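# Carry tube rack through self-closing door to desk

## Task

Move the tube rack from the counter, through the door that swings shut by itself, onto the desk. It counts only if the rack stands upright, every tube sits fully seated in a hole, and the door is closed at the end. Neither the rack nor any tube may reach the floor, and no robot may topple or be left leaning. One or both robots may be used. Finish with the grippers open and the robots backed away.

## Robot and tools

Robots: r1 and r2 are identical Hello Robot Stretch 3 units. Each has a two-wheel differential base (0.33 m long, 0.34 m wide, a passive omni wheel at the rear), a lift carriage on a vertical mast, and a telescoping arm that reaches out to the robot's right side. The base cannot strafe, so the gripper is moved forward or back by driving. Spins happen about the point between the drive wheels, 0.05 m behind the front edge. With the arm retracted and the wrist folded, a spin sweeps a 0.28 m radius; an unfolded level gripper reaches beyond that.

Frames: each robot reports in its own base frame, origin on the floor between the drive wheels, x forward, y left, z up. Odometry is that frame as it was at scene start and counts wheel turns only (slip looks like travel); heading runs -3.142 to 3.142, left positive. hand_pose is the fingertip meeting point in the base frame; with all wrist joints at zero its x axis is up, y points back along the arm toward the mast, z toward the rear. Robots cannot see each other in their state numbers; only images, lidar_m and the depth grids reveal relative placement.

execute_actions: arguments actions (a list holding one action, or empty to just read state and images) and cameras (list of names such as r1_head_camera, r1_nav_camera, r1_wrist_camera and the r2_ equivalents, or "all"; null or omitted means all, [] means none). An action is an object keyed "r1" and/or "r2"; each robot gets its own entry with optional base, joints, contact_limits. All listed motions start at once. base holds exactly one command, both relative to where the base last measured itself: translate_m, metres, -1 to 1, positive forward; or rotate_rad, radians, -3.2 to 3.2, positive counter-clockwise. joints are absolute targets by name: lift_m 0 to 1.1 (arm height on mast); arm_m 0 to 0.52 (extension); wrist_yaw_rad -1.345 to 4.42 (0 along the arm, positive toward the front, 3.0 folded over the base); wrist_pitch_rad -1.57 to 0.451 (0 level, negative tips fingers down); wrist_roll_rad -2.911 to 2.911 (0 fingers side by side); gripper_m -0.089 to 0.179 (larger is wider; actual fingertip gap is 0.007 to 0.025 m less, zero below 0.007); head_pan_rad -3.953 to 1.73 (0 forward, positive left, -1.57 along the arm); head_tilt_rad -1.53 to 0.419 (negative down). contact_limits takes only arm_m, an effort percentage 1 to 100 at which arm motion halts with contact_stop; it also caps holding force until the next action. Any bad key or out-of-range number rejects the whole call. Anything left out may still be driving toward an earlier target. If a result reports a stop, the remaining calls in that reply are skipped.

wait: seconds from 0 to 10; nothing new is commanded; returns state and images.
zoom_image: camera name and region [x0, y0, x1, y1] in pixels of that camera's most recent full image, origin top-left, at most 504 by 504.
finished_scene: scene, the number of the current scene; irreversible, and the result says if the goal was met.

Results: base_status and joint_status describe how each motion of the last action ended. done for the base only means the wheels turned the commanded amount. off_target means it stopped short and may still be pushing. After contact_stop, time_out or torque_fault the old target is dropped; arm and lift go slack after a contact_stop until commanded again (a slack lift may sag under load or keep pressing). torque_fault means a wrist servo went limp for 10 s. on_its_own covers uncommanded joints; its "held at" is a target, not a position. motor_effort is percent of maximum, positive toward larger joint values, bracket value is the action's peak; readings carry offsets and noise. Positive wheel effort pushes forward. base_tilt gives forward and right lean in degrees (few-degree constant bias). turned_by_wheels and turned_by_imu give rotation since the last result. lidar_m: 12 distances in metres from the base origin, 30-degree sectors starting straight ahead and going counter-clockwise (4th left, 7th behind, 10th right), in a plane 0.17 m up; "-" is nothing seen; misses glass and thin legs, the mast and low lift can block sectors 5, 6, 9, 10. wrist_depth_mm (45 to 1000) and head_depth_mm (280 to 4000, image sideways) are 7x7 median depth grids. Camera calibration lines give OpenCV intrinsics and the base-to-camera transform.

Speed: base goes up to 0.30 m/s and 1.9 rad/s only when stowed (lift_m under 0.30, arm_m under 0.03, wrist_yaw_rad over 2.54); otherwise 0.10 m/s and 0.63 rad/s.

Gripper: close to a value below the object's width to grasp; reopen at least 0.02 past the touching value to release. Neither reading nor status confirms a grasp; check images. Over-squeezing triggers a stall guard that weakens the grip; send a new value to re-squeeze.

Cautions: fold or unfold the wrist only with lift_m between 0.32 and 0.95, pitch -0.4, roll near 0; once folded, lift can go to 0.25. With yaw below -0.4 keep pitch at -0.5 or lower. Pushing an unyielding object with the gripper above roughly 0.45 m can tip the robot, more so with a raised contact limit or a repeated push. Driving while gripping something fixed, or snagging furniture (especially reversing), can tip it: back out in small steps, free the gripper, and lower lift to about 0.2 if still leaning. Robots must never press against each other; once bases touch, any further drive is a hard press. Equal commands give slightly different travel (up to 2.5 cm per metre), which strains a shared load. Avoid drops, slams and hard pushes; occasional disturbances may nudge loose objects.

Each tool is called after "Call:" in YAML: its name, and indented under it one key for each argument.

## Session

Call:
execute_actions:
  actions:
    - {"r1":{"joints":{"lift_m":0.9,"head_tilt_rad":-0.5}},"r2":{"joints":{"lift_m":0.9,"head_tilt_rad":-0.5}}}

Scene clock: 4.33 s.
r1.base_odometry: x=+0.000 y=+0.000 heading=+0.000 (m, m, rad; r1's odometry frame)
r1.turned_by_wheels: +0.000 (rad since the last result)
r1.turned_by_imu: +0.001 (rad since the last result)
r1.base_tilt: forward=-2.4 right=-1.0 (deg)
r1.lidar_m: 2.37 1.56 1.26 0.85 0.79 0.79 0.86 0.80 0.81 1.03 1.83 1.86
r1.head_depth_mm: 1787 1871 2014 2168 2148 1624 1327 / 1980 2120 2260 2440 2149 1633 1330 / 2204 2333 2523 2695 2127 1641 1322 / 2485 2645 2897 2961 2146 1647 1329 / 2767 3076 3381 3173 2173 1648 1325 / 2809 3042 2585 2683 2164 1635 1327 / 2657 2800 2381 2519 2168 1651 1325
r1.base_status: not commanded
r1.joint_positions: lift_m=+0.900 arm_m=+0.003 wrist_yaw_rad=+3.055 wrist_pitch_rad=-0.432 wrist_roll_rad=-0.015 gripper_m=+0.037 head_pan_rad=-0.018 head_tilt_rad=-0.494
r1.joint_status: all done
r1.motor_effort: left_wheel=+0(0) right_wheel=+0(0) lift_m=+33(33) arm_m=+1(1) wrist_yaw_rad=+0(0) wrist_pitch_rad=+8(7) wrist_roll_rad=+0(0) gripper_m=-1(0) head_pan_rad=+0(0) head_tilt_rad=-3(31) (%)
r1.hand_pose: x=-0.0019 y=+0.0741 z=+0.9094 quat_wxyz=(+0.181, +0.691, +0.123, +0.689) (m; r1's base frame)
r1.wrist_depth_mm: 618 - 840 - - - - / 640 - 943 - - - - / 677 744 985 - - - - / 696 799 - - - - - / 760 868 - - - - - / 779 944 - - - - - / 832 - - - - - -
r2.base_odometry: x=+0.000 y=+0.000 heading=+0.000 (m, m, rad; r2's odometry frame)
r2.turned_by_wheels: +0.000 (rad since the last result)
r2.turned_by_imu: +0.001 (rad since the last result)
r2.base_tilt: forward=+2.8 right=+1.2 (deg)
r2.lidar_m: 1.56 2.16 1.75 1.75 0.91 0.75 0.74 0.82 0.89 0.88 0.96 1.50
r2.head_depth_mm: 1872 1404 2250 2309 1834 1480 1243 / 1900 1490 2371 2419 1782 1486 1244 / 1970 2158 2374 2428 1844 1485 1247 / 2004 2174 2409 2427 1842 1488 1245 / 2022 2215 2471 2451 1862 1490 1248 / 2052 2258 2505 2444 1860 1494 1256 / 2099 2307 2559 2460 1871 1500 1254
r2.base_status: not commanded
r2.joint_positions: lift_m=+0.900 arm_m=+0.002 wrist_yaw_rad=+3.133 wrist_pitch_rad=-0.568 wrist_roll_rad=+0.014 gripper_m=+0.037 head_pan_rad=-0.001 head_tilt_rad=-0.493
r2.joint_status: all done
r2.motor_effort: left_wheel=-1(1) right_wheel=+0(0) lift_m=+34(38) arm_m=+0(0) wrist_yaw_rad=-1(0) wrist_pitch_rad=+6(6) wrist_roll_rad=+0(0) gripper_m=+0(1) head_pan_rad=+0(2) head_tilt_rad=-2(20) (%)
r2.hand_pose: x=-0.0195 y=+0.0556 z=+0.8803 quat_wxyz=(+0.203, +0.684, +0.194, +0.673) (m; r2's base frame)
r2.wrist_depth_mm: 707 986 - - - - - / 732 - - - - - - / 743 - - - - - - / 770 - - - - - - / 788 - - - - - - / 788 - - - - - - / 805 957 973 970 997 965 -
pictures: r1_head_camera (sideways: a quarter turn clockwise sets it upright), r1_nav_camera (sideways: a quarter turn counterclockwise sets it upright), r1_wrist_camera, r2_head_camera (sideways: a quarter turn clockwise sets it upright), r2_nav_camera (sideways: a quarter turn counterclockwise sets it upright), r2_wrist_camera
camera_calibration (this result's frames):
r1_head_camera: T_world_to_cam=[[-0.429802, 0.0492555, -0.901579, 1.19718], [0.0803544, 0.996636, 0.016142, -0.0203528], [0.899341, -0.0655079, -0.432314, 0.510091], [0, 0, 0, 1]] pos_world=[0.05744, -0.00526834, 1.3002]
r1_nav_camera: T_world_to_cam=[[0.469365, -0.00652783, 0.88298, -1.1143], [0.00320821, -0.999953, -0.00909799, 0.0642676], [0.882998, 0.00710307, -0.469322, 0.560186], [0, 0, 0, 1]] pos_world=[0.0281652, 0.0530116, 1.2474]
r1_wrist_camera: T_world_to_cam=[[0.995296, -0.0956005, 0.0156942, -0.0040045], [-0.0412905, -0.56514, -0.823961, 0.826717], [0.0876405, 0.819437, -0.566429, 0.622905], [0, 0, 0, 1]] pos_world=[-0.0164705, -0.0436036, 1.03408]
r2_head_camera: T_world_to_cam=[[-0.499459, 0.0037371, -0.866329, 1.15347], [0.00417566, 0.999989, 0.0019063, 0.00204085], [0.866327, -0.00266538, -0.49947, 0.599628], [0, 0, 0, 1]] pos_world=[0.056629, -0.00475323, 1.29878]
r2_nav_camera: T_world_to_cam=[[0.459321, -0.0257155, 0.887898, -1.11191], [0.0281414, -0.998658, -0.0434812, 0.107472], [0.887824, 0.0449586, -0.457981, 0.543652], [0, 0, 0, 1]] pos_world=[0.0250328, 0.054293, 1.24092]
r2_wrist_camera: T_world_to_cam=[[0.999878, -0.011886, -0.0101825, 0.0275697], [-0.0156214, -0.717798, -0.696076, 0.678251], [0.000964619, 0.69615, -0.717896, 0.757754], [0, 0, 0, 1]] pos_world=[-0.017702, -0.0403351, 1.01638]
Images, in order (width x height): r1_head_camera 896x504, r1_nav_camera 672x504, r1_wrist_camera 644x364, r2_head_camera 896x504, r2_nav_camera 672x504, r2_wrist_camera 644x364.

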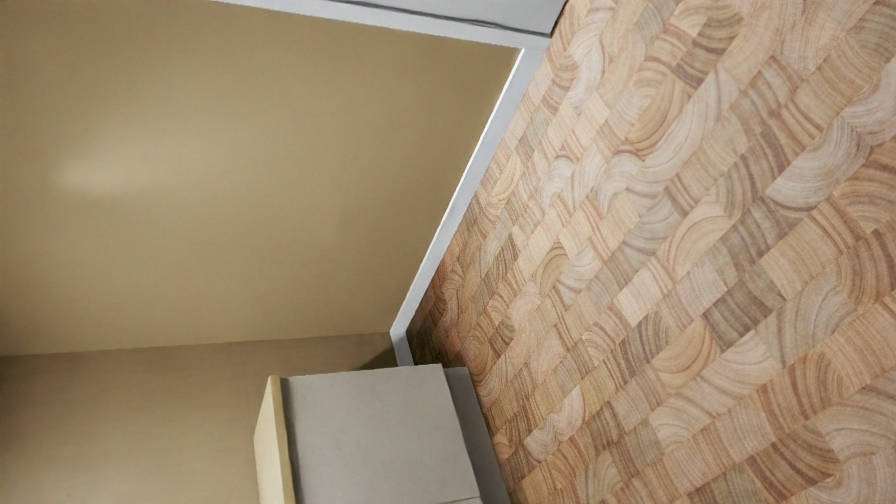

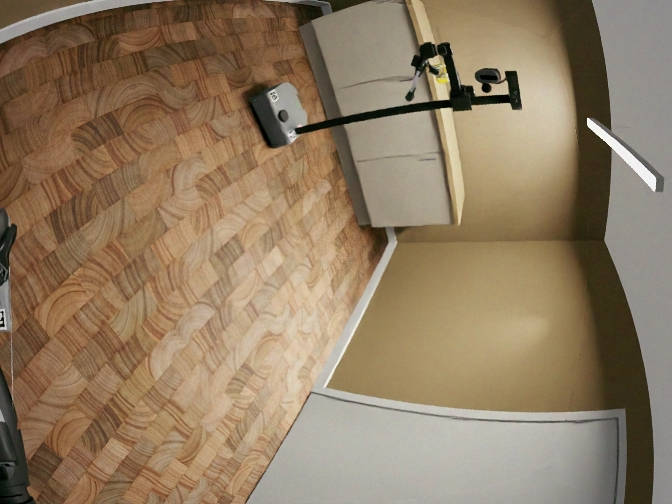

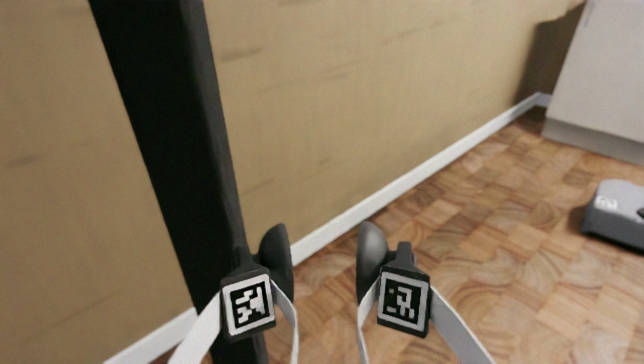

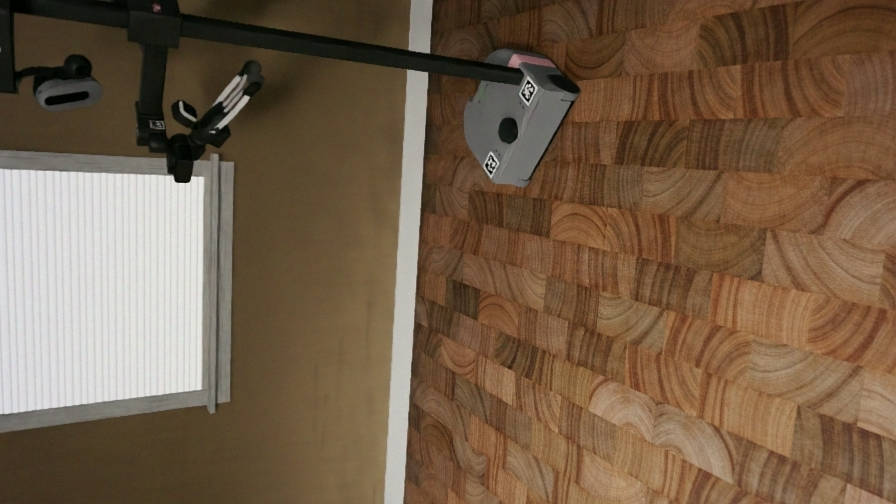

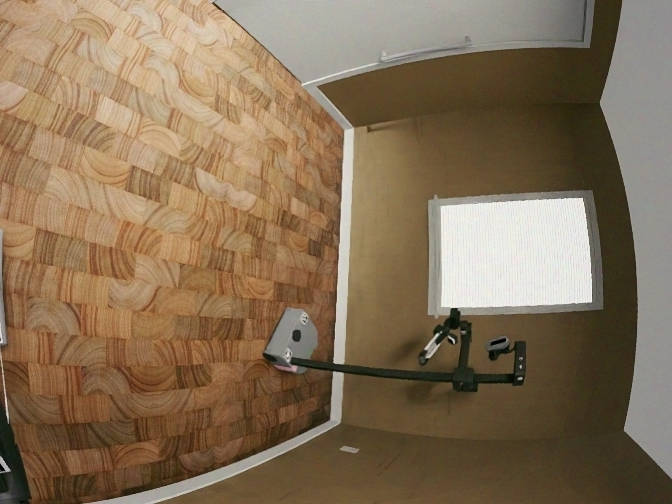

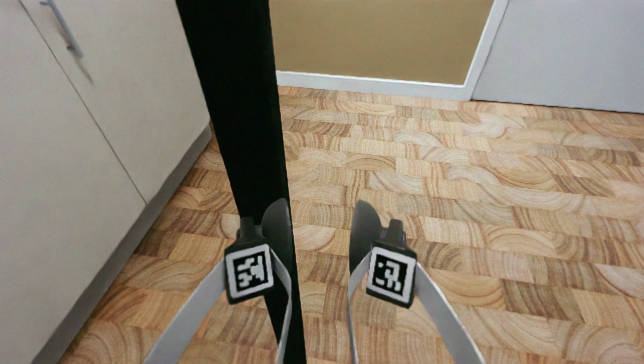

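Call:
execute_actions:
  actions:
    - {"r1":{"base":{"rotate_rad":-0.45},"joints":{"wrist_yaw_rad":1.57,"wrist_pitch_rad":0,"gripper_m":0.12}},"r2":{"base":{"rotate_rad":-1.75},"joints":{"head_pan_rad":-1.57,"wrist_yaw_rad":0,"wrist_pitch_rad":-0.4,"gripper_m":0.179}}}
  cameras: []

Call:
execute_actions:
  actions:
    - {"r1":{"base":{"translate_m":1}},"r2":{"joints":{"wrist_pitch_rad":0,"arm_m":0.2}}}
  cameras: []

Call:
execute_actions:
  actions:
    - {"r1":{"base":{"rotate_rad":-0.6}}}
  cameras: ["r1_wrist_camera","r2_wrist_camera","r2_head_camera"]

Scene clock: 18.07 s.
r1.base_odometry: x=+0.000 y=+0.000 heading=-0.450 (m, m, rad; r1's odometry frame)
r1.turned_by_wheels: -0.450 (rad since the last result)
r1.turned_by_imu: -0.443 (rad since the last result)
r1.base_tilt: forward=-2.3 right=-1.1 (deg)
r1.lidar_m: 1.89 2.44 1.45 1.15 0.82 0.79 0.81 0.84 0.80 0.82 1.10 1.83
r1.head_depth_mm: 1491 1599 1735 1874 1993 1630 1324 / 1556 1665 1818 1955 2060 1641 1395 / 1627 1753 1879 2113 2156 1651 1318 / 1703 1849 2021 2205 2164 1644 1331 / 1787 1926 2125 2342 2158 1653 1327 / 1875 2041 2246 2465 2143 1653 1329 / 1963 2169 2409 2625 2170 1642 1322
r1.base_status: done
r1.joint_positions: lift_m=+0.900 arm_m=+0.003 wrist_yaw_rad=+1.572 wrist_pitch_rad=-0.023 wrist_roll_rad=-0.015 gripper_m=+0.120 head_pan_rad=-0.018 head_tilt_rad=-0.494
r1.joint_status: all done
r1.motor_effort: left_wheel=+4(10) right_wheel=-2(4) lift_m=+32(32) arm_m=+0(1) wrist_yaw_rad=-2(3) wrist_pitch_rad=+13(12) wrist_roll_rad=+0(1) gripper_m=+0(80) head_pan_rad=+0(0) head_tilt_rad=-2(2) (%)
r1.hand_pose: x=+0.2343 y=-0.1473 z=+1.0086 quat_wxyz=(+0.509, +0.502, -0.490, +0.499) (m; r1's base frame)
r1.wrist_depth_mm: - - - - - - - / - - - - - - - / - - - - - - - / - - - - - - - / - - - - - - - / - - - - - - - / - - - - - - -
r2.base_odometry: x=+0.000 y=+0.000 heading=-1.750 (m, m, rad; r2's odometry frame)
r2.turned_by_wheels: -1.750 (rad since the last result)
r2.turned_by_imu: -1.746 (rad since the last result)
r2.base_tilt: forward=+2.7 right=+1.2 (deg)
r2.lidar_m: 0.88 0.91 1.21 1.50 2.47 1.82 1.75 1.06 0.77 0.74 0.77 0.92
r2.head_depth_mm: 1128 1244 1079 824 921 1046 - / 1129 1237 1084 825 919 1045 - / 1127 1237 1089 825 921 - - / 1125 1242 888 823 922 1035 1194 / 1127 1230 1102 825 920 1091 1222 / 1124 1226 1108 827 920 1068 1223 / 1119 1226 1119 828 922 1065 1226
r2.base_status: done
r2.joint_positions: lift_m=+0.900 arm_m=+0.002 wrist_yaw_rad=+0.002 wrist_pitch_rad=-0.417 wrist_roll_rad=+0.014 gripper_m=+0.179 head_pan_rad=-1.563 head_tilt_rad=-0.494
r2.joint_status: all done
r2.motor_effort: left_wheel=+2(8) right_wheel=-3(8) lift_m=+35(34) arm_m=+0(1) wrist_yaw_rad=-2(2) wrist_pitch_rad=+8(8) wrist_roll_rad=+0(0) gripper_m=-1(83) head_pan_rad=-2(33) head_tilt_rad=-2(2) (%)
r2.hand_pose: x=-0.0211 y=-0.3719 z=+0.9125 quat_wxyz=(+0.687, +0.146, -0.696, -0.147) (m; r2's base frame)
r2.wrist_depth_mm: 568 566 571 517 585 600 594 / 497 506 501 476 471 472 477 / 560 548 558 553 556 560 548 / 624 634 628 639 627 610 630 / 724 702 717 716 732 702 718 / 984 839 851 851 833 829 820 / - - - - - - -
pictures: none
No camera images: the call's "cameras" was empty. Leave "cameras" out to get every camera's image.

Scene clock: 29.30 s.
r1.base_odometry: x=+0.901 y=-0.435 heading=-0.450 (m, m, rad; r1's odometry frame)
r1.turned_by_wheels: +0.000 (rad since the last result)
r1.turned_by_imu: +0.008 (rad since the last result)
r1.base_tilt: forward=-2.4 right=-1.0 (deg)
r1.lidar_m: 0.99 1.32 1.85 1.20 1.74 1.66 1.72 1.33 1.27 1.31 1.00 0.96
r1.head_depth_mm: 760 811 875 949 1029 1132 1247 / 790 853 914 993 1096 1212 1306 / 825 887 962 1052 1158 1283 1327 / 862 932 1014 1115 1248 1384 1324 / 900 977 1070 1178 1324 1477 1323 / 948 1034 1136 1264 1423 1564 1332 / 997 1104 1215 1355 1553 1635 1328
r1.base_status: done
r1.joint_positions: lift_m=+0.900 arm_m=+0.003 wrist_yaw_rad=+1.572 wrist_pitch_rad=-0.023 wrist_roll_rad=-0.015 gripper_m=+0.120 head_pan_rad=-0.018 head_tilt_rad=-0.494
r1.joint_status: not commanded
r1.motor_effort: left_wheel=+3(10) right_wheel=-2(2) lift_m=+32(32) arm_m=+1(1) wrist_yaw_rad=-2(2) wrist_pitch_rad=+13(13) wrist_roll_rad=+0(0) gripper_m=-1(0) head_pan_rad=+0(0) head_tilt_rad=-3(3) (%)
r1.hand_pose: x=+0.2343 y=-0.1473 z=+1.0086 quat_wxyz=(+0.509, +0.502, -0.490, +0.499) (m; r1's base frame)
r1.wrist_depth_mm: - - - 865 782 699 631 / - - - 894 791 718 639 / - - - 905 804 718 647 / - - - 935 820 738 663 / - - - 974 851 735 681 / - - - - 888 744 693 / - - - - 921 810 697
r2.base_odometry: x=+0.000 y=+0.000 heading=-1.750 (m, m, rad; r2's odometry frame)
r2.turned_by_wheels: +0.000 (rad since the last result)
r2.turned_by_imu: +0.001 (rad since the last result)
r2.base_tilt: forward=+2.9 right=+1.2 (deg)
r2.lidar_m: 0.88 0.91 1.22 2.40 1.34 1.82 1.74 1.06 0.77 0.74 0.77 0.92
r2.head_depth_mm: 1128 1238 1078 808 - 1093 1213 / 1134 1237 1083 851 - 1069 1214 / 1127 1236 1085 - - 1065 1219 / 1126 1230 891 824 920 1065 1214 / 1127 1235 1100 831 922 1067 1223 / 1125 1233 1106 826 922 1068 1224 / 1119 1230 1110 826 922 1066 1227
r2.base_status: not commanded
r2.joint_positions: lift_m=+0.900 arm_m=+0.200 wrist_yaw_rad=+0.001 wrist_pitch_rad=-0.020 wrist_roll_rad=+0.014 gripper_m=+0.179 head_pan_rad=-1.563 head_tilt_rad=-0.494
r2.joint_status: all done
r2.motor_effort: left_wheel=+2(2) right_wheel=-3(3) lift_m=+34(34) arm_m=+3(0) wrist_yaw_rad=-2(2) wrist_pitch_rad=+9(8) wrist_roll_rad=+0(0) gripper_m=+0(0) head_pan_rad=-3(3) head_tilt_rad=-2(2) (%)
r2.hand_pose: x=-0.0211 y=-0.6003 z=+1.0093 quat_wxyz=(+0.702, +0.008, -0.712, -0.007) (m; r2's base frame)
r2.wrist_depth_mm: 867 879 875 865 869 877 876 / 889 887 926 907 913 916 917 / 932 949 962 951 920 962 952 / 643 641 517 438 667 690 701 / 398 415 396 405 411 442 418 / 317 320 319 318 314 316 315 / 357 355 357 353 354 357 361
pictures: none
No camera images: the call's "cameras" was empty. Leave "cameras" out to get every camera's image.

Scene clock: 31.23 s.
r1.base_odometry: x=+0.901 y=-0.435 heading=-1.050 (m, m, rad; r1's odometry frame)
r1.turned_by_wheels: -0.600 (rad since the last result)
r1.turned_by_imu: -0.593 (rad since the last result)
r1.base_tilt: forward=-2.4 right=-0.9 (deg)
r1.lidar_m: 0.96 0.97 1.24 1.85 1.20 1.79 1.66 1.69 1.37 1.27 1.29 1.03
r1.head_depth_mm: 829 878 970 1076 1211 1364 1321 / 817 885 958 1040 1183 1334 1401 / 799 867 946 1036 1158 1301 1321 / 787 854 929 1019 1132 1262 1322 / 776 836 912 992 1098 1235 1312 / 760 822 892 976 1073 1201 1290 / 748 807 875 952 1054 1165 1274
r1.base_status: done
r1.joint_positions: lift_m=+0.900 arm_m=+0.003 wrist_yaw_rad=+1.572 wrist_pitch_rad=-0.023 wrist_roll_rad=-0.015 gripper_m=+0.120 head_pan_rad=-0.018 head_tilt_rad=-0.494
r1.joint_status: not commanded
r1.motor_effort: left_wheel=+5(9) right_wheel=-2(4) lift_m=+32(32) arm_m=+0(0) wrist_yaw_rad=-2(2) wrist_pitch_rad=+13(13) wrist_roll_rad=+0(0) gripper_m=-1(1) head_pan_rad=+0(0) head_tilt_rad=-3(3) (%)
r1.hand_pose: x=+0.2343 y=-0.1475 z=+1.0086 quat_wxyz=(+0.510, +0.502, -0.490, +0.498) (m; r1's base frame)
r1.wrist_depth_mm: 765 801 826 867 874 913 953 / 800 807 829 878 915 933 949 / 805 852 864 911 922 949 966 / 841 877 915 914 939 981 - / 845 886 888 962 947 - - / 854 885 927 957 990 - - / 914 956 983 973 - - -
r2.base_odometry: x=+0.000 y=+0.000 heading=-1.750 (m, m, rad; r2's odometry frame)
r2.turned_by_wheels: +0.000 (rad since the last result)
r2.turned_by_imu: +0.000 (rad since the last result)
r2.base_tilt: forward=+2.9 right=+1.3 (deg)
r2.lidar_m: 0.88 0.91 1.22 2.39 1.21 1.82 1.75 1.06 0.77 0.74 0.77 0.92
r2.head_depth_mm: 1127 1241 1077 808 - 1091 1212 / 1128 1241 1080 853 - 1068 1219 / 1126 1237 1085 - - 1067 1216 / 1125 1239 893 824 922 1070 1218 / 1126 1231 1100 831 919 1066 1224 / 1121 1227 1110 826 920 1071 1224 / 1119 1229 1115 830 921 1071 1231
r2.base_status: not commanded
r2.joint_positions: lift_m=+0.900 arm_m=+0.200 wrist_yaw_rad=+0.001 wrist_pitch_rad=-0.020 wrist_roll_rad=+0.014 gripper_m=+0.179 head_pan_rad=-1.563 head_tilt_rad=-0.494
r2.joint_status: not commanded
r2.motor_effort: left_wheel=+2(3) right_wheel=-3(3) lift_m=+34(35) arm_m=+3(3) wrist_yaw_rad=-2(2) wrist_pitch_rad=+9(9) wrist_roll_rad=+0(0) gripper_m=-1(1) head_pan_rad=-2(3) head_tilt_rad=-2(2) (%)
r2.hand_pose: x=-0.0211 y=-0.6003 z=+1.0093 quat_wxyz=(+0.702, +0.008, -0.712, -0.007) (m; r2's base frame)
r2.wrist_depth_mm: 843 852 884 874 856 881 900 / 892 904 899 906 895 895 903 / 942 948 937 932 944 948 960 / 641 641 516 436 671 685 689 / 392 408 394 405 405 449 417 / 315 314 317 317 316 316 312 / 356 358 355 354 356 357 358
pictures: r1_wrist_camera, r2_head_camera (sideways: a quarter turn clockwise sets it upright), r2_wrist_camera
camera_calibration (this result's frames):
r1_wrist_camera: T_world_to_cam=[[-0.0132582, -0.999852, 0.0109348, -0.154143], [-0.191952, -0.00818738, -0.98137, 1.0692], [0.981315, -0.0151102, -0.191815, 0.12975], [0, 0, 0, 1]] pos_world=[0.0758659, -0.143406, 1.07586]
r2_head_camera: T_world_to_cam=[[-0.000813515, 0.499816, -0.866131, 1.15017], [0.999986, 0.00492913, 0.0019052, -0.00403218], [0.00522153, -0.866118, -0.499813, 0.605327], [0, 0, 0, 1]] pos_world=[0.00180707, -0.050569, 1.29876]
r2_wrist_camera: T_world_to_cam=[[-0.999937, -0.00403174, -0.0104629, -0.0145423], [0.00912191, 0.250141, -0.968166, 1.15335], [0.0065206, -0.968201, -0.250088, -0.164203], [0, 0, 0, 1]] pos_world=[-0.0239914, -0.447541, 1.07542]
Images, in order (width x height): r1_wrist_camera 644x364, r2_head_camera 896x504, r2_wrist_camera 644x364.

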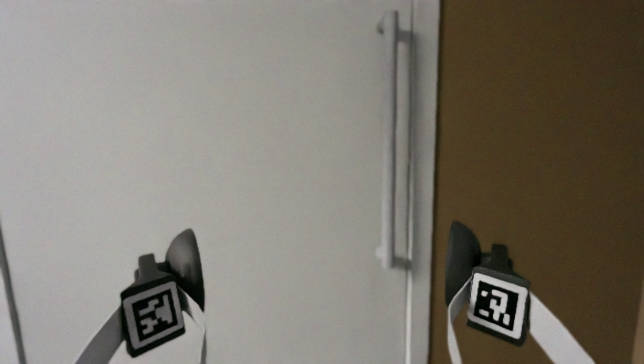

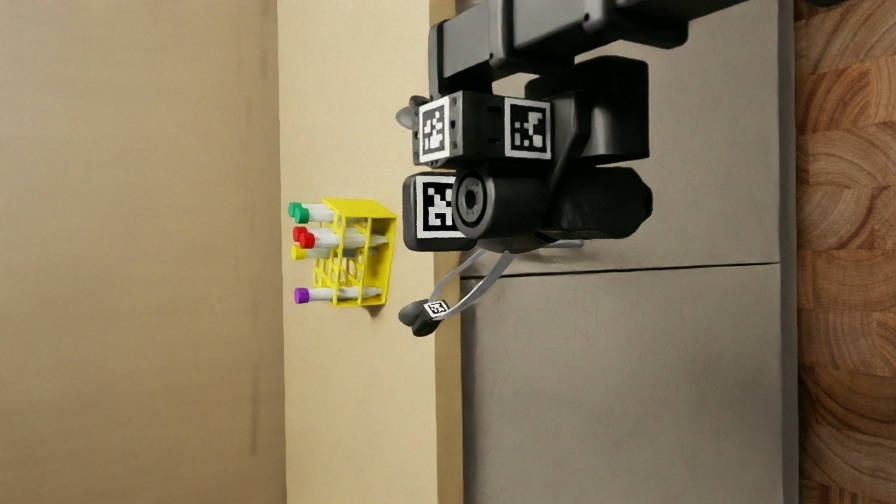

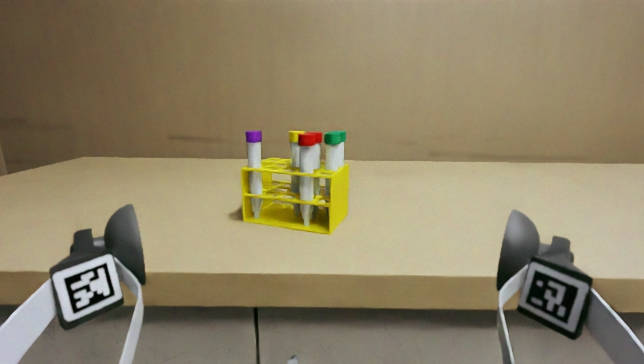

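Call:
execute_actions:
  actions:
    - {"r1":{"joints":{"arm_m":0.155}},"r2":{"base":{"rotate_rad":-0.1},"joints":{"wrist_yaw_rad":-0.3,"lift_m":0.845}}}
  cameras: []

Call:
execute_actions:
  actions:
    - {"r1":{"base":{"translate_m":0.6}},"r2":{"base":{"translate_m":0.245},"joints":{"arm_m":0.35}}}
  cameras: ["r1_wrist_camera","r2_wrist_camera"]

Scene clock: 41.20 s.
r1.base_odometry: x=+0.901 y=-0.435 heading=-1.050 (m, m, rad; r1's odometry frame)
r1.turned_by_wheels: +0.000 (rad since the last result)
r1.turned_by_imu: +0.001 (rad since the last result)
r1.base_tilt: forward=-2.5 right=-1.0 (deg)
r1.lidar_m: 0.96 0.97 1.24 1.85 1.21 1.79 1.66 1.69 1.36 1.27 1.29 1.03
r1.head_depth_mm: 828 884 969 1079 1207 1376 1311 / 814 885 954 1040 1178 1326 1324 / 805 872 947 1042 1151 1304 1324 / 786 853 927 1016 1125 1265 1317 / 779 835 914 995 1101 1229 1324 / 762 822 891 974 1075 1196 1285 / 747 809 877 956 1063 1167 1275
r1.base_status: not commanded
r1.joint_positions: lift_m=+0.900 arm_m=+0.155 wrist_yaw_rad=+1.571 wrist_pitch_rad=-0.023 wrist_roll_rad=-0.015 gripper_m=+0.120 head_pan_rad=-0.018 head_tilt_rad=-0.494
r1.joint_status: all done
r1.motor_effort: left_wheel=+4(4) right_wheel=-2(2) lift_m=+32(33) arm_m=+4(5) wrist_yaw_rad=-1(1) wrist_pitch_rad=+13(13) wrist_roll_rad=+0(1) gripper_m=+0(0) head_pan_rad=+0(0) head_tilt_rad=-3(3) (%)
r1.hand_pose: x=+0.2343 y=-0.2997 z=+1.0086 quat_wxyz=(+0.510, +0.502, -0.490, +0.498) (m; r1's base frame)
r1.wrist_depth_mm: 795 826 846 870 885 925 950 / 811 841 854 876 919 963 965 / 825 842 897 907 944 996 - / 845 864 908 924 976 - - / 858 880 927 962 981 - - / 887 902 952 996 - - - / 925 992 994 - - - -
r2.base_odometry: x=+0.000 y=+0.000 heading=-1.850 (m, m, rad; r2's odometry frame)
r2.turned_by_wheels: -0.100 (rad since the last result)
r2.turned_by_imu: -0.099 (rad since the last result)
r2.base_tilt: forward=+2.8 right=+1.2 (deg)
r2.lidar_m: 0.88 0.89 1.12 2.36 1.21 1.89 1.75 1.19 0.80 0.74 0.75 0.95
r2.head_depth_mm: 1174 1292 1077 850 - - 1238 / 1160 1273 1080 847 - 1159 1243 / 1153 1262 1086 815 - 1145 1244 / 1131 1244 1090 825 919 1087 1222 / 1120 1230 893 822 907 1050 1227 / 1113 1213 1110 819 897 1035 1224 / 1095 1199 1116 810 885 1018 1202
r2.base_status: done
r2.joint_positions: lift_m=+0.845 arm_m=+0.200 wrist_yaw_rad=-0.297 wrist_pitch_rad=-0.020 wrist_roll_rad=+0.014 gripper_m=+0.179 head_pan_rad=-1.563 head_tilt_rad=-0.494
r2.joint_status: all done
r2.motor_effort: left_wheel=+3(9) right_wheel=-3(8) lift_m=+21(31) arm_m=+3(3) wrist_yaw_rad=-3(2) wrist_pitch_rad=+9(9) wrist_roll_rad=+0(0) gripper_m=-1(1) head_pan_rad=-3(4) head_tilt_rad=-2(2) (%)
r2.hand_pose: x=-0.0964 y=-0.5891 z=+0.9549 quat_wxyz=(+0.694, -0.098, -0.705, -0.111) (m; r2's base frame)
r2.wrist_depth_mm: 702 789 839 968 - - - / 735 793 900 984 - - - / 361 363 894 987 - - - / 355 368 432 438 442 470 547 / 280 283 306 352 417 482 622 / - 310 337 389 446 507 699 / 284 316 355 406 476 570 713
pictures: none
No camera images: the call's "cameras" was empty. Leave "cameras" out to get every camera's image.

Scene clock: 48.43 s.
r1.base_odometry: x=+1.199 y=-0.955 heading=-1.049 (m, m, rad; r1's odometry frame)
r1.turned_by_wheels: +0.000 (rad since the last result)
r1.turned_by_imu: +0.004 (rad since the last result)
r1.base_tilt: forward=-2.3 right=-0.9 (deg)
r1.lidar_m: 0.36 0.37 0.47 1.02 1.94 1.89 2.26 1.93 1.30 1.21 0.56 0.39
r1.head_depth_mm: 287 306 334 370 413 466 537 / 284 301 328 362 403 453 521 / - 295 322 354 392 441 502 / - 291 315 346 383 429 489 / - 289 309 338 375 418 475 / - 285 303 332 366 408 460 / - - 298 325 358 398 447
r1.base_status: done
r1.joint_positions: lift_m=+0.900 arm_m=+0.155 wrist_yaw_rad=+1.571 wrist_pitch_rad=-0.023 wrist_roll_rad=-0.015 gripper_m=+0.120 head_pan_rad=-0.018 head_tilt_rad=-0.494
r1.joint_status: not commanded
r1.motor_effort: left_wheel=+3(10) right_wheel=-2(3) lift_m=+32(32) arm_m=+4(4) wrist_yaw_rad=-1(1) wrist_pitch_rad=+13(13) wrist_roll_rad=+0(0) gripper_m=+0(1) head_pan_rad=+0(0) head_tilt_rad=-2(3) (%)
r1.hand_pose: x=+0.2343 y=-0.2997 z=+1.0086 quat_wxyz=(+0.510, +0.502, -0.490, +0.498) (m; r1's base frame)
r1.wrist_depth_mm: 276 284 292 297 308 316 332 / 284 291 300 305 314 326 342 / 289 296 308 311 324 340 349 / 296 307 316 321 331 349 358 / 304 316 323 330 339 358 371 / 310 316 334 338 348 371 382 / 319 336 341 350 358 378 397
r2.base_odometry: x=-0.067 y=-0.236 heading=-1.850 (m, m, rad; r2's odometry frame)
r2.turned_by_wheels: +0.000 (rad since the last result)
r2.turned_by_imu: +0.001 (rad since the last result)
r2.base_tilt: forward=+3.0 right=+1.3 (deg)
r2.lidar_m: 0.64 0.64 0.81 1.70 2.46 1.89 1.99 1.15 0.77 0.72 0.73 0.69
r2.head_depth_mm: 1148 1256 1077 818 - - 1212 / 1134 1247 896 844 929 1071 1215 / 1121 1230 1085 - 925 1047 1216 / 1110 1217 1093 805 894 1028 1222 / 1094 1204 1100 798 879 1013 1199 / 1086 1183 1109 789 865 996 1199 / 1070 1172 1116 789 852 977 1173
r2.base_status: done
r2.joint_positions: lift_m=+0.845 arm_m=+0.350 wrist_yaw_rad=-0.299 wrist_pitch_rad=-0.020 wrist_roll_rad=+0.014 gripper_m=+0.179 head_pan_rad=-1.563 head_tilt_rad=-0.494
r2.joint_status: all done
r2.motor_effort: left_wheel=+3(8) right_wheel=-4(5) lift_m=+22(21) arm_m=+3(3) wrist_yaw_rad=-1(3) wrist_pitch_rad=+9(9) wrist_roll_rad=+0(0) gripper_m=-1(0) head_pan_rad=-2(3) head_tilt_rad=-2(2) (%)
r2.hand_pose: x=-0.0967 y=-0.7390 z=+0.9549 quat_wxyz=(+0.694, -0.099, -0.705, -0.112) (m; r2's base frame)
r2.wrist_depth_mm: 575 628 686 791 877 - - / 594 653 708 797 920 - - / 606 670 737 280 932 - - / 421 424 381 289 352 455 461 / 282 272 264 267 269 294 276 / - 190 190 190 193 195 251 / 142 148 149 155 171 238 305
pictures: r1_wrist_camera, r2_wrist_camera
camera_calibration (this result's frames):
r1_wrist_camera: T_world_to_cam=[[-0.0141733, -0.99984, 0.0109347, -0.306118], [-0.191948, -0.00801174, -0.981372, 1.06801], [0.981303, -0.0160081, -0.191804, 0.127173], [0, 0, 0, 1]] pos_world=[0.0758693, -0.295476, 1.07586]
r2_wrist_camera: T_world_to_cam=[[-0.956483, 0.291599, -0.010462, 0.131434], [0.0825482, 0.236031, -0.968233, 1.13285], [-0.279866, -0.926963, -0.24983, -0.309024], [0, 0, 0, 1]] pos_world=[-0.0542851, -0.592166, 1.02103]
Images, in order (width x height): r1_wrist_camera 644x364, r2_wrist_camera 644x364.

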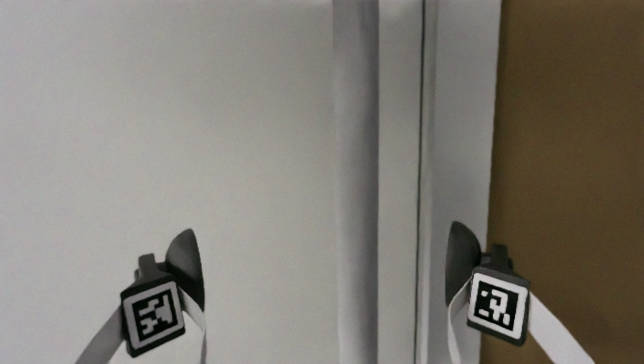

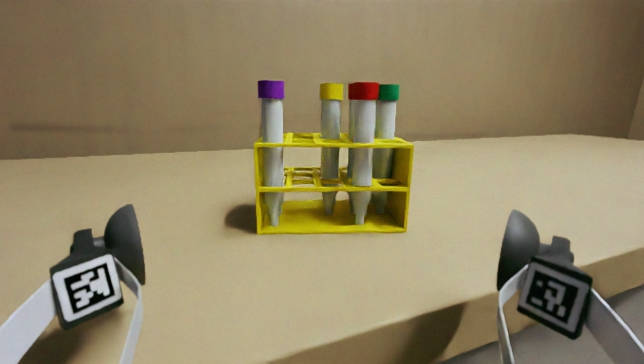

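Call:
execute_actions:
  actions:
    - {"r1":{"base":{"translate_m":0.128},"joints":{"arm_m":0.168}},"r2":{"base":{"translate_m":-0.05},"joints":{"arm_m":0.5}}}
  cameras: []

Call:
execute_actions:
  actions:
    - {"r1":{"joints":{"gripper_m":-0.05}},"r2":{"joints":{"gripper_m":0.08}}}
  cameras: []

Call:
execute_actions:
  actions:
    - {"r1":{"base":{"translate_m":-0.25}},"r2":{"joints":{"lift_m":0.9}}}
  cameras: []

Call:
execute_actions:
  actions:
    - {"r1":{"base":{"rotate_rad":-0.4},"joints":{"arm_m":0.09}}}
  cameras: []

Call:
execute_actions:
  actions:
    - {"r1":{"base":{"rotate_rad":-0.4},"joints":{"arm_m":0.005}}}
  cameras: ["r1_wrist_camera","r2_wrist_camera","r1_nav_camera"]

Scene clock: 64.50 s.
r1.base_odometry: x=+1.263 y=-1.066 heading=-1.049 (m, m, rad; r1's odometry frame)
r1.turned_by_wheels: +0.000 (rad since the last result)
r1.turned_by_imu: +0.002 (rad since the last result)
r1.base_tilt: forward=-2.4 right=-0.9 (deg)
r1.lidar_m: 0.24 0.24 0.31 0.65 1.96 1.95 2.38 1.91 1.28 1.20 0.38 0.25
r1.head_depth_mm: - - - - - 286 315 / - - - - - - 306 / - - - - - - 298 / - - - - - - 294 / - - - - - - 289 / - - - - - - - / - - - - - - -
r1.base_status: done
r1.joint_positions: lift_m=+0.900 arm_m=+0.168 wrist_yaw_rad=+1.571 wrist_pitch_rad=-0.023 wrist_roll_rad=-0.015 gripper_m=+0.120 head_pan_rad=-0.018 head_tilt_rad=-0.494
r1.joint_status: all done
r1.motor_effort: left_wheel=+3(9) right_wheel=-2(2) lift_m=+32(32) arm_m=+4(4) wrist_yaw_rad=-1(1) wrist_pitch_rad=+13(13) wrist_roll_rad=+0(0) gripper_m=+0(0) head_pan_rad=+0(0) head_tilt_rad=-3(3) (%)
r1.hand_pose: x=+0.2343 y=-0.3127 z=+1.0086 quat_wxyz=(+0.510, +0.502, -0.490, +0.498) (m; r1's base frame)
r1.wrist_depth_mm: 168 172 178 114 186 183 198 / 172 175 182 118 190 187 205 / 176 180 187 122 196 192 210 / 179 185 191 127 202 197 217 / 184 189 195 133 207 203 223 / 187 192 202 203 171 208 231 / 194 202 206 210 219 216 239
r2.base_odometry: x=-0.054 y=-0.187 heading=-1.849 (m, m, rad; r2's odometry frame)
r2.turned_by_wheels: +0.000 (rad since the last result)
r2.turned_by_imu: +0.001 (rad since the last result)
r2.base_tilt: forward=+2.8 right=+1.4 (deg)
r2.lidar_m: 0.69 0.69 0.87 1.82 2.44 1.96 1.94 1.15 0.78 0.72 0.73 0.74
r2.head_depth_mm: 1153 1263 1070 808 - - 1212 / 1137 1245 1153 - 941 1078 1240 / 1125 1230 1250 825 908 1063 1218 / 1111 1219 1166 815 897 1042 1220 / 1102 1208 1099 805 882 1024 1194 / 1090 1196 1104 795 873 1005 1197 / 1076 1178 1112 788 860 987 1194
r2.base_status: done
r2.joint_positions: lift_m=+0.845 arm_m=+0.500 wrist_yaw_rad=-0.301 wrist_pitch_rad=-0.013 wrist_roll_rad=+0.013 gripper_m=+0.179 head_pan_rad=-1.563 head_tilt_rad=-0.495
r2.joint_status: all done
r2.motor_effort: left_wheel=+1(5) right_wheel=-2(9) lift_m=+22(22) arm_m=+3(5) wrist_yaw_rad=+1(1) wrist_pitch_rad=+6(9) wrist_roll_rad=+0(1) gripper_m=-1(1) head_pan_rad=-4(3) head_tilt_rad=-2(2) (%)
r2.hand_pose: x=-0.0972 y=-0.8890 z=+0.9566 quat_wxyz=(+0.694, -0.102, -0.704, -0.110) (m; r2's base frame)
r2.wrist_depth_mm: 467 508 555 628 711 837 993 / 481 504 584 131 124 890 - / 494 522 606 137 107 888 - / 431 387 137 135 116 467 472 / 288 106 116 144 116 121 279 / - 111 117 135 118 118 201 / 144 138 135 148 142 141 149
pictures: none
No camera images: the call's "cameras" was empty. Leave "cameras" out to get every camera's image.

Scene clock: 67.07 s.
r1.base_odometry: x=+1.263 y=-1.066 heading=-1.049 (m, m, rad; r1's odometry frame)
r1.turned_by_wheels: +0.000 (rad since the last result)
r1.turned_by_imu: +0.001 (rad since the last result)
r1.base_tilt: forward=-2.4 right=-0.8 (deg)
r1.lidar_m: 0.24 0.24 0.31 0.64 1.96 1.96 2.38 1.89 1.28 1.19 0.38 0.25
r1.head_depth_mm: - - - - - 286 315 / - - - - - - 305 / - - - - - - 298 / - - - - - - 294 / - - - - - - 289 / - - - - - - - / - - - - - - -
r1.base_status: not commanded
r1.joint_positions: lift_m=+0.900 arm_m=+0.168 wrist_yaw_rad=+1.508 wrist_pitch_rad=-0.022 wrist_roll_rad=-0.015 gripper_m=-0.046 head_pan_rad=-0.018 head_tilt_rad=-0.494
r1.joint_status: all done
r1.on_its_own: wrist_yaw_rad is held at +1.507, not at your +1.570, by its stall guard, which is not easing now
r1.motor_effort: left_wheel=+6(6) right_wheel=-6(5) lift_m=+32(32) arm_m=+0(4) wrist_yaw_rad=-1(40) wrist_pitch_rad=+12(13) wrist_roll_rad=+0(0) gripper_m=-9(100) head_pan_rad=+0(0) head_tilt_rad=-3(3) (%)
r1.hand_pose: x=+0.2338 y=-0.3291 z=+1.0089 quat_wxyz=(+0.525, +0.486, -0.506, +0.482) (m; r1's base frame)
r1.wrist_depth_mm: 163 168 177 108 192 188 213 / 167 172 180 111 198 194 219 / 170 178 185 113 202 199 226 / 174 180 189 117 209 204 233 / 177 185 194 119 212 210 239 / 182 190 195 122 216 218 248 / 186 193 206 126 226 224 255
r2.base_odometry: x=-0.054 y=-0.187 heading=-1.849 (m, m, rad; r2's odometry frame)
r2.turned_by_wheels: +0.000 (rad since the last result)
r2.turned_by_imu: +0.000 (rad since the last result)
r2.base_tilt: forward=+2.8 right=+1.3 (deg)
r2.lidar_m: 0.69 0.69 0.87 1.83 2.45 1.96 1.94 1.16 0.77 0.72 0.73 0.74
r2.head_depth_mm: 1152 1269 1071 806 - - 1215 / 1136 1256 1077 - 941 1078 1238 / 1124 1237 1246 827 907 1060 1215 / 1109 1220 1165 817 897 1037 1216 / 1099 1202 1096 804 883 1023 1197 / 1086 1190 1099 796 872 1008 1196 / 1081 1176 1109 787 859 991 1197
r2.base_status: not commanded
r2.joint_positions: lift_m=+0.845 arm_m=+0.500 wrist_yaw_rad=-0.301 wrist_pitch_rad=-0.013 wrist_roll_rad=+0.013 gripper_m=+0.088 head_pan_rad=-1.563 head_tilt_rad=-0.495
r2.joint_status: gripper_m off_target (ended at +0.088, target +0.080)
r2.on_its_own: gripper_m is held at +0.086, not at your +0.080, by its stall guard, which is still easing
r2.motor_effort: left_wheel=+1(1) right_wheel=-2(2) lift_m=+22(21) arm_m=+3(3) wrist_yaw_rad=+0(0) wrist_pitch_rad=+6(6) wrist_roll_rad=+1(0) gripper_m=-27(99) head_pan_rad=-2(2) head_tilt_rad=-2(2) (%)
r2.hand_pose: x=-0.0972 y=-0.8890 z=+0.9567 quat_wxyz=(+0.694, -0.102, -0.704, -0.110) (m; r2's base frame)
r2.wrist_depth_mm: 468 509 576 638 716 841 - / 482 519 106 631 137 891 - / 496 532 112 643 119 916 - / 429 436 109 141 123 467 475 / 265 112 116 160 152 145 280 / 197 111 118 142 133 133 200 / 143 144 135 148 143 147 154
pictures: none
No camera images: the call's "cameras" was empty. Leave "cameras" out to get every camera's image.

Scene clock: 70.93 s.
r1.base_odometry: x=+1.138 y=-0.849 heading=-1.049 (m, m, rad; r1's odometry frame)
r1.turned_by_wheels: +0.000 (rad since the last result)
r1.turned_by_imu: +0.000 (rad since the last result)
r1.base_tilt: forward=-2.4 right=-1.0 (deg)
r1.lidar_m: 0.32 0.35 0.55 1.36 1.93 1.74 2.14 1.95 1.31 1.22 0.39 0.32
r1.head_depth_mm: - - - 287 309 345 390 / - - - 289 314 351 397 / - - - 291 318 356 404 / - - - 293 323 362 412 / - - - 295 328 368 420 / - - - 299 333 374 428 / - - 284 303 338 381 437
r1.base_status: done
r1.joint_positions: lift_m=+0.900 arm_m=+0.168 wrist_yaw_rad=+1.601 wrist_pitch_rad=-0.020 wrist_roll_rad=-0.017 gripper_m=-0.030 head_pan_rad=-0.018 head_tilt_rad=-0.494
r1.joint_status: not commanded
r1.on_its_own: gripper_m is held at -0.031, not at your -0.050, by its stall guard, which is still easing
r1.motor_effort: left_wheel=+7(18) right_wheel=-7(17) lift_m=+32(32) arm_m=+4(4) wrist_yaw_rad=-10(57) wrist_pitch_rad=+11(12) wrist_roll_rad=+1(1) gripper_m=-24(29) head_pan_rad=+0(0) head_tilt_rad=-2(3) (%)
r1.hand_pose: x=+0.2342 y=-0.3050 z=+1.0092 quat_wxyz=(+0.502, +0.508, -0.483, +0.507) (m; r1's base frame)
r1.wrist_depth_mm: 210 201 192 108 175 433 441 / 216 207 197 111 181 446 461 / 222 212 203 114 184 460 468 / 230 219 209 116 189 471 478 / 237 225 215 120 194 482 496 / 245 234 224 123 196 499 512 / 254 241 229 127 206 510 529
r2.base_odometry: x=-0.054 y=-0.187 heading=-1.849 (m, m, rad; r2's odometry frame)
r2.turned_by_wheels: +0.000 (rad since the last result)
r2.turned_by_imu: +0.000 (rad since the last result)
r2.base_tilt: forward=+2.8 right=+1.3 (deg)
r2.lidar_m: 0.68 0.69 0.87 1.83 2.44 1.74 1.94 1.15 0.78 0.72 0.73 0.74
r2.head_depth_mm: 1149 1269 1067 - - 1126 1241 / 1139 1254 1236 836 922 1075 1239 / 1128 1240 - 811 908 1064 1212 / 1111 1221 1092 812 895 1039 1217 / 1099 1203 1094 808 883 1023 1195 / 1085 1191 1101 796 872 1007 1199 / 1075 1178 1108 787 860 988 1198
r2.base_status: not commanded
r2.joint_positions: lift_m=+0.900 arm_m=+0.500 wrist_yaw_rad=-0.301 wrist_pitch_rad=-0.027 wrist_roll_rad=+0.014 gripper_m=+0.096 head_pan_rad=-1.563 head_tilt_rad=-0.496
r2.joint_status: all done
r2.on_its_own: gripper_m is held at +0.095, not at your +0.080, by its stall guard, which is not easing now
r2.motor_effort: left_wheel=+2(2) right_wheel=-2(3) lift_m=+36(37) arm_m=+1(3) wrist_yaw_rad=+1(1) wrist_pitch_rad=+12(13) wrist_roll_rad=+0(0) gripper_m=-20(30) head_pan_rad=-3(3) head_tilt_rad=-2(2) (%)
r2.hand_pose: x=-0.0971 y=-0.8888 z=+1.0073 quat_wxyz=(+0.693, -0.097, -0.705, -0.115) (m; r2's base frame)
r2.wrist_depth_mm: 466 514 567 630 716 848 968 / 477 521 577 644 750 867 - / 497 537 576 169 175 926 - / 508 554 502 170 167 648 657 / 381 380 206 170 160 398 401 / 294 - 139 163 146 - 288 / 219 218 145 160 147 223 225
pictures: none
No camera images: the call's "cameras" was empty. Leave "cameras" out to get every camera's image.

Scene clock: 73.37 s.
r1.base_odometry: x=+1.139 y=-0.849 heading=-1.448 (m, m, rad; r1's odometry frame)
r1.turned_by_wheels: -0.400 (rad since the last result)
r1.turned_by_imu: -0.390 (rad since the last result)
r1.base_tilt: forward=-2.4 right=-1.0 (deg)
r1.lidar_m: 0.24 0.25 0.31 0.65 1.92 1.98 1.74 2.14 1.69 1.26 1.22 0.26
r1.head_depth_mm: - - - - - 294 332 / - - - - - 289 320 / - - - - - - 308 / - - - - - - 299 / - - - - - - 293 / - - - - - - 289 / - - - - - - -
r1.base_status: done
r1.joint_positions: lift_m=+0.900 arm_m=+0.090 wrist_yaw_rad=+1.660 wrist_pitch_rad=-0.020 wrist_roll_rad=-0.017 gripper_m=-0.022 head_pan_rad=-0.018 head_tilt_rad=-0.495
r1.joint_status: all done
r1.on_its_own: wrist_yaw_rad is held at +1.658, not at your +1.570, by its stall guard, which is not easing now; gripper_m is held at -0.022, not at your -0.050, by its stall guard, which is not easing now
r1.motor_effort: left_wheel=+7(29) right_wheel=-6(25) lift_m=+32(32) arm_m=+2(4) wrist_yaw_rad=-2(69) wrist_pitch_rad=+11(12) wrist_roll_rad=+1(1) gripper_m=-20(27) head_pan_rad=-1(0) head_tilt_rad=-3(3) (%)
r1.hand_pose: x=+0.2333 y=-0.2121 z=+1.0094 quat_wxyz=(+0.487, +0.522, -0.467, +0.522) (m; r1's base frame)
r1.wrist_depth_mm: 176 179 181 109 186 701 817 / 181 183 185 111 191 723 817 / 185 187 190 114 196 745 826 / 191 191 195 116 200 766 846 / 194 197 200 120 206 786 878 / 201 201 205 123 211 823 886 / 205 208 212 127 219 847 918
r2.base_odometry: x=-0.054 y=-0.187 heading=-1.849 (m, m, rad; r2's odometry frame)
r2.turned_by_wheels: +0.000 (rad since the last result)
r2.turned_by_imu: +0.000 (rad since the last result)
r2.base_tilt: forward=+2.9 right=+1.2 (deg)
r2.lidar_m: 0.69 0.70 0.87 1.83 2.45 1.78 1.94 1.16 0.78 0.72 0.73 0.74
r2.head_depth_mm: 1151 1266 1070 - - 1124 1237 / 1138 1251 1232 836 925 1077 1237 / 1126 1236 - 811 908 1063 1219 / 1115 1220 1090 812 897 1041 1218 / 1104 1208 1093 805 883 1022 1191 / 1089 1188 1103 795 869 1006 1190 / 1081 1178 1109 787 860 989 1193
r2.base_status: not commanded
r2.joint_positions: lift_m=+0.900 arm_m=+0.500 wrist_yaw_rad=-0.301 wrist_pitch_rad=-0.027 wrist_roll_rad=+0.014 gripper_m=+0.096 head_pan_rad=-1.563 head_tilt_rad=-0.496
r2.joint_status: not commanded
r2.on_its_own: gripper_m is held at +0.095, not at your +0.080, by its stall guard, which is not easing now
r2.motor_effort: left_wheel=+2(2) right_wheel=-2(2) lift_m=+35(35) arm_m=+2(2) wrist_yaw_rad=+1(1) wrist_pitch_rad=+12(12) wrist_roll_rad=+0(1) gripper_m=-20(19) head_pan_rad=-3(2) head_tilt_rad=-2(1) (%)
r2.hand_pose: x=-0.0971 y=-0.8888 z=+1.0073 quat_wxyz=(+0.693, -0.097, -0.705, -0.115) (m; r2's base frame)
r2.wrist_depth_mm: 468 506 561 621 703 855 - / 476 526 580 648 748 884 - / 496 542 570 170 175 921 - / 513 557 512 170 167 646 657 / 382 381 206 171 160 396 404 / 292 - 138 163 146 - 289 / 218 217 145 160 146 223 225
pictures: none
No camera images: the call's "cameras" was empty. Leave "cameras" out to get every camera's image.

Scene clock: 75.20 s.
r1.base_odometry: x=+1.138 y=-0.849 heading=-1.848 (m, m, rad; r1's odometry frame)
r1.turned_by_wheels: -0.400 (rad since the last result)
r1.turned_by_imu: -0.393 (rad since the last result)
r1.base_tilt: forward=-2.4 right=-0.9 (deg)
r1.lidar_m: 0.19 0.19 0.20 0.29 0.82 1.90 1.74 1.75 2.14 1.52 1.23 0.25
r1.head_depth_mm: - - - - - 304 336 / - - - - - - 310 / - - - - - - 288 / - - - - - - - / - - - - - - - / - - - - - - - / - - - - - - -
r1.base_status: done
r1.joint_positions: lift_m=+0.900 arm_m=+0.006 wrist_yaw_rad=+1.612 wrist_pitch_rad=-0.019 wrist_roll_rad=-0.016 gripper_m=-0.021 head_pan_rad=-0.018 head_tilt_rad=-0.495
r1.joint_status: all done
r1.on_its_own: wrist_yaw_rad is held at +1.658, not at your +1.570, by its stall guard, which is still easing; gripper_m is held at -0.022, not at your -0.050, by its stall guard, which is not easing now
r1.motor_effort: left_wheel=-2(16) right_wheel=-3(18) lift_m=+32(32) arm_m=-7(9) wrist_yaw_rad=+40(40) wrist_pitch_rad=+11(11) wrist_roll_rad=+0(1) gripper_m=-23(23) head_pan_rad=+0(1) head_tilt_rad=-3(3) (%)
r1.hand_pose: x=+0.2342 y=-0.1403 z=+1.0095 quat_wxyz=(+0.499, +0.511, -0.481, +0.509) (m; r1's base frame)
r1.wrist_depth_mm: 142 153 168 108 - 926 811 / 146 156 173 110 - 948 824 / 148 159 177 113 - 951 837 / 150 163 181 116 - - 867 / 153 165 182 119 - - 880 / 157 169 183 122 - - 904 / 160 172 194 126 - - 906
r2.base_odometry: x=-0.054 y=-0.187 heading=-1.849 (m, m, rad; r2's odometry frame)
r2.turned_by_wheels: +0.000 (rad since the last result)
r2.turned_by_imu: +0.000 (rad since the last result)
r2.base_tilt: forward=+2.8 right=+1.2 (deg)
r2.lidar_m: 0.69 0.69 0.87 1.83 2.45 1.83 1.94 1.16 0.78 0.72 0.73 0.74
r2.head_depth_mm: 1150 1265 1069 - - 1128 1236 / 1136 1249 1242 836 926 1076 1238 / 1125 1235 - 810 908 1062 1219 / 1114 1221 1091 813 898 1039 1212 / 1100 1205 1097 807 883 1025 1197 / 1089 1194 1104 795 872 1005 1194 / 1076 1175 1108 787 859 993 1195
r2.base_status: not commanded
r2.joint_positions: lift_m=+0.900 arm_m=+0.500 wrist_yaw_rad=-0.301 wrist_pitch_rad=-0.027 wrist_roll_rad=+0.014 gripper_m=+0.096 head_pan_rad=-1.563 head_tilt_rad=-0.496
r2.joint_status: not commanded
r2.on_its_own: gripper_m is held at +0.095, not at your +0.080, by its stall guard, which is not easing now
r2.motor_effort: left_wheel=+2(2) right_wheel=-2(2) lift_m=+35(35) arm_m=+1(1) wrist_yaw_rad=+0(1) wrist_pitch_rad=+13(12) wrist_roll_rad=+0(0) gripper_m=-20(20) head_pan_rad=-3(3) head_tilt_rad=-2(1) (%)
r2.hand_pose: x=-0.0971 y=-0.8888 z=+1.0073 quat_wxyz=(+0.693, -0.097, -0.705, -0.115) (m; r2's base frame)
r2.wrist_depth_mm: 469 510 564 628 723 831 982 / 482 527 580 639 758 876 - / 497 542 582 170 174 938 - / 514 545 497 171 167 648 654 / 380 381 206 171 160 398 404 / 292 - 139 164 147 - 289 / 219 219 144 160 147 223 226
pictures: r1_nav_camera (sideways: a quarter turn counterclockwise sets it upright), r1_wrist_camera, r2_wrist_camera
camera_calibration (this result's frames):
r1_nav_camera: T_world_to_cam=[[0.470648, -0.00655098, 0.882297, -1.11342], [0.00319506, -0.999953, -0.00912892, 0.064308], [0.882315, 0.0071155, -0.470605, 0.56186], [0, 0, 0, 1]] pos_world=[0.028086, 0.0530131, 1.24737]
r1_wrist_camera: T_world_to_cam=[[0.0266487, -0.999584, 0.0110472, -0.156392], [-0.188079, -0.0158672, -0.982026, 1.06878], [0.981792, 0.024092, -0.188423, 0.132099], [0, 0, 0, 1]] pos_world=[0.075489, -0.142551, 1.07619]
r2_wrist_camera: T_world_to_cam=[[-0.955817, 0.293763, -0.0108323, 0.177571], [0.0855996, 0.242885, -0.966271, 1.22338], [-0.281224, -0.924505, -0.2573, -0.425307], [0, 0, 0, 1]] pos_world=[-0.0546019, -0.742505, 1.07461]
Images, in order (width x height): r1_nav_camera 672x504, r1_wrist_camera 644x364, r2_wrist_camera 644x364.

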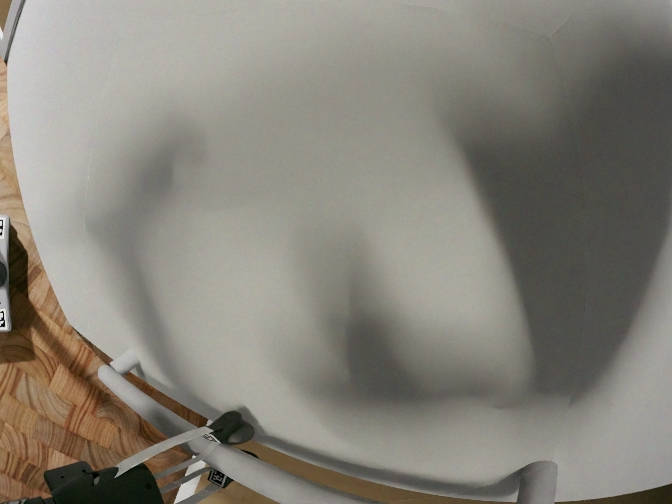

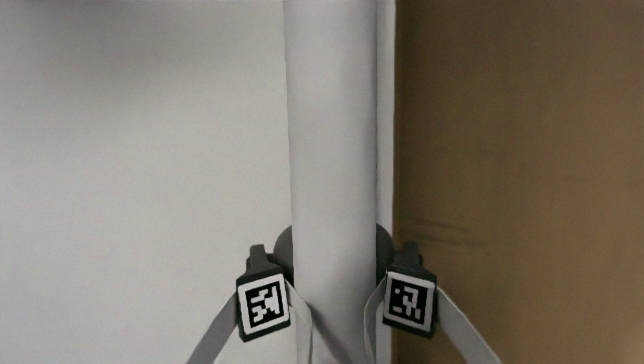

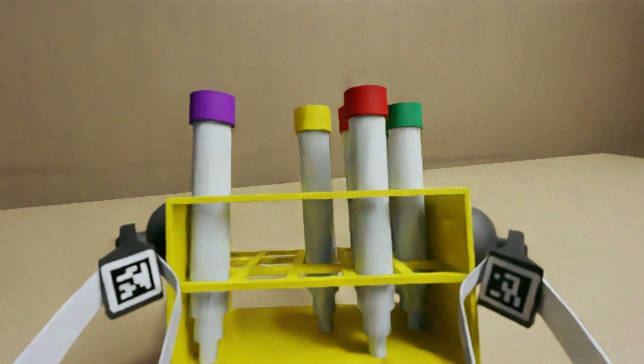

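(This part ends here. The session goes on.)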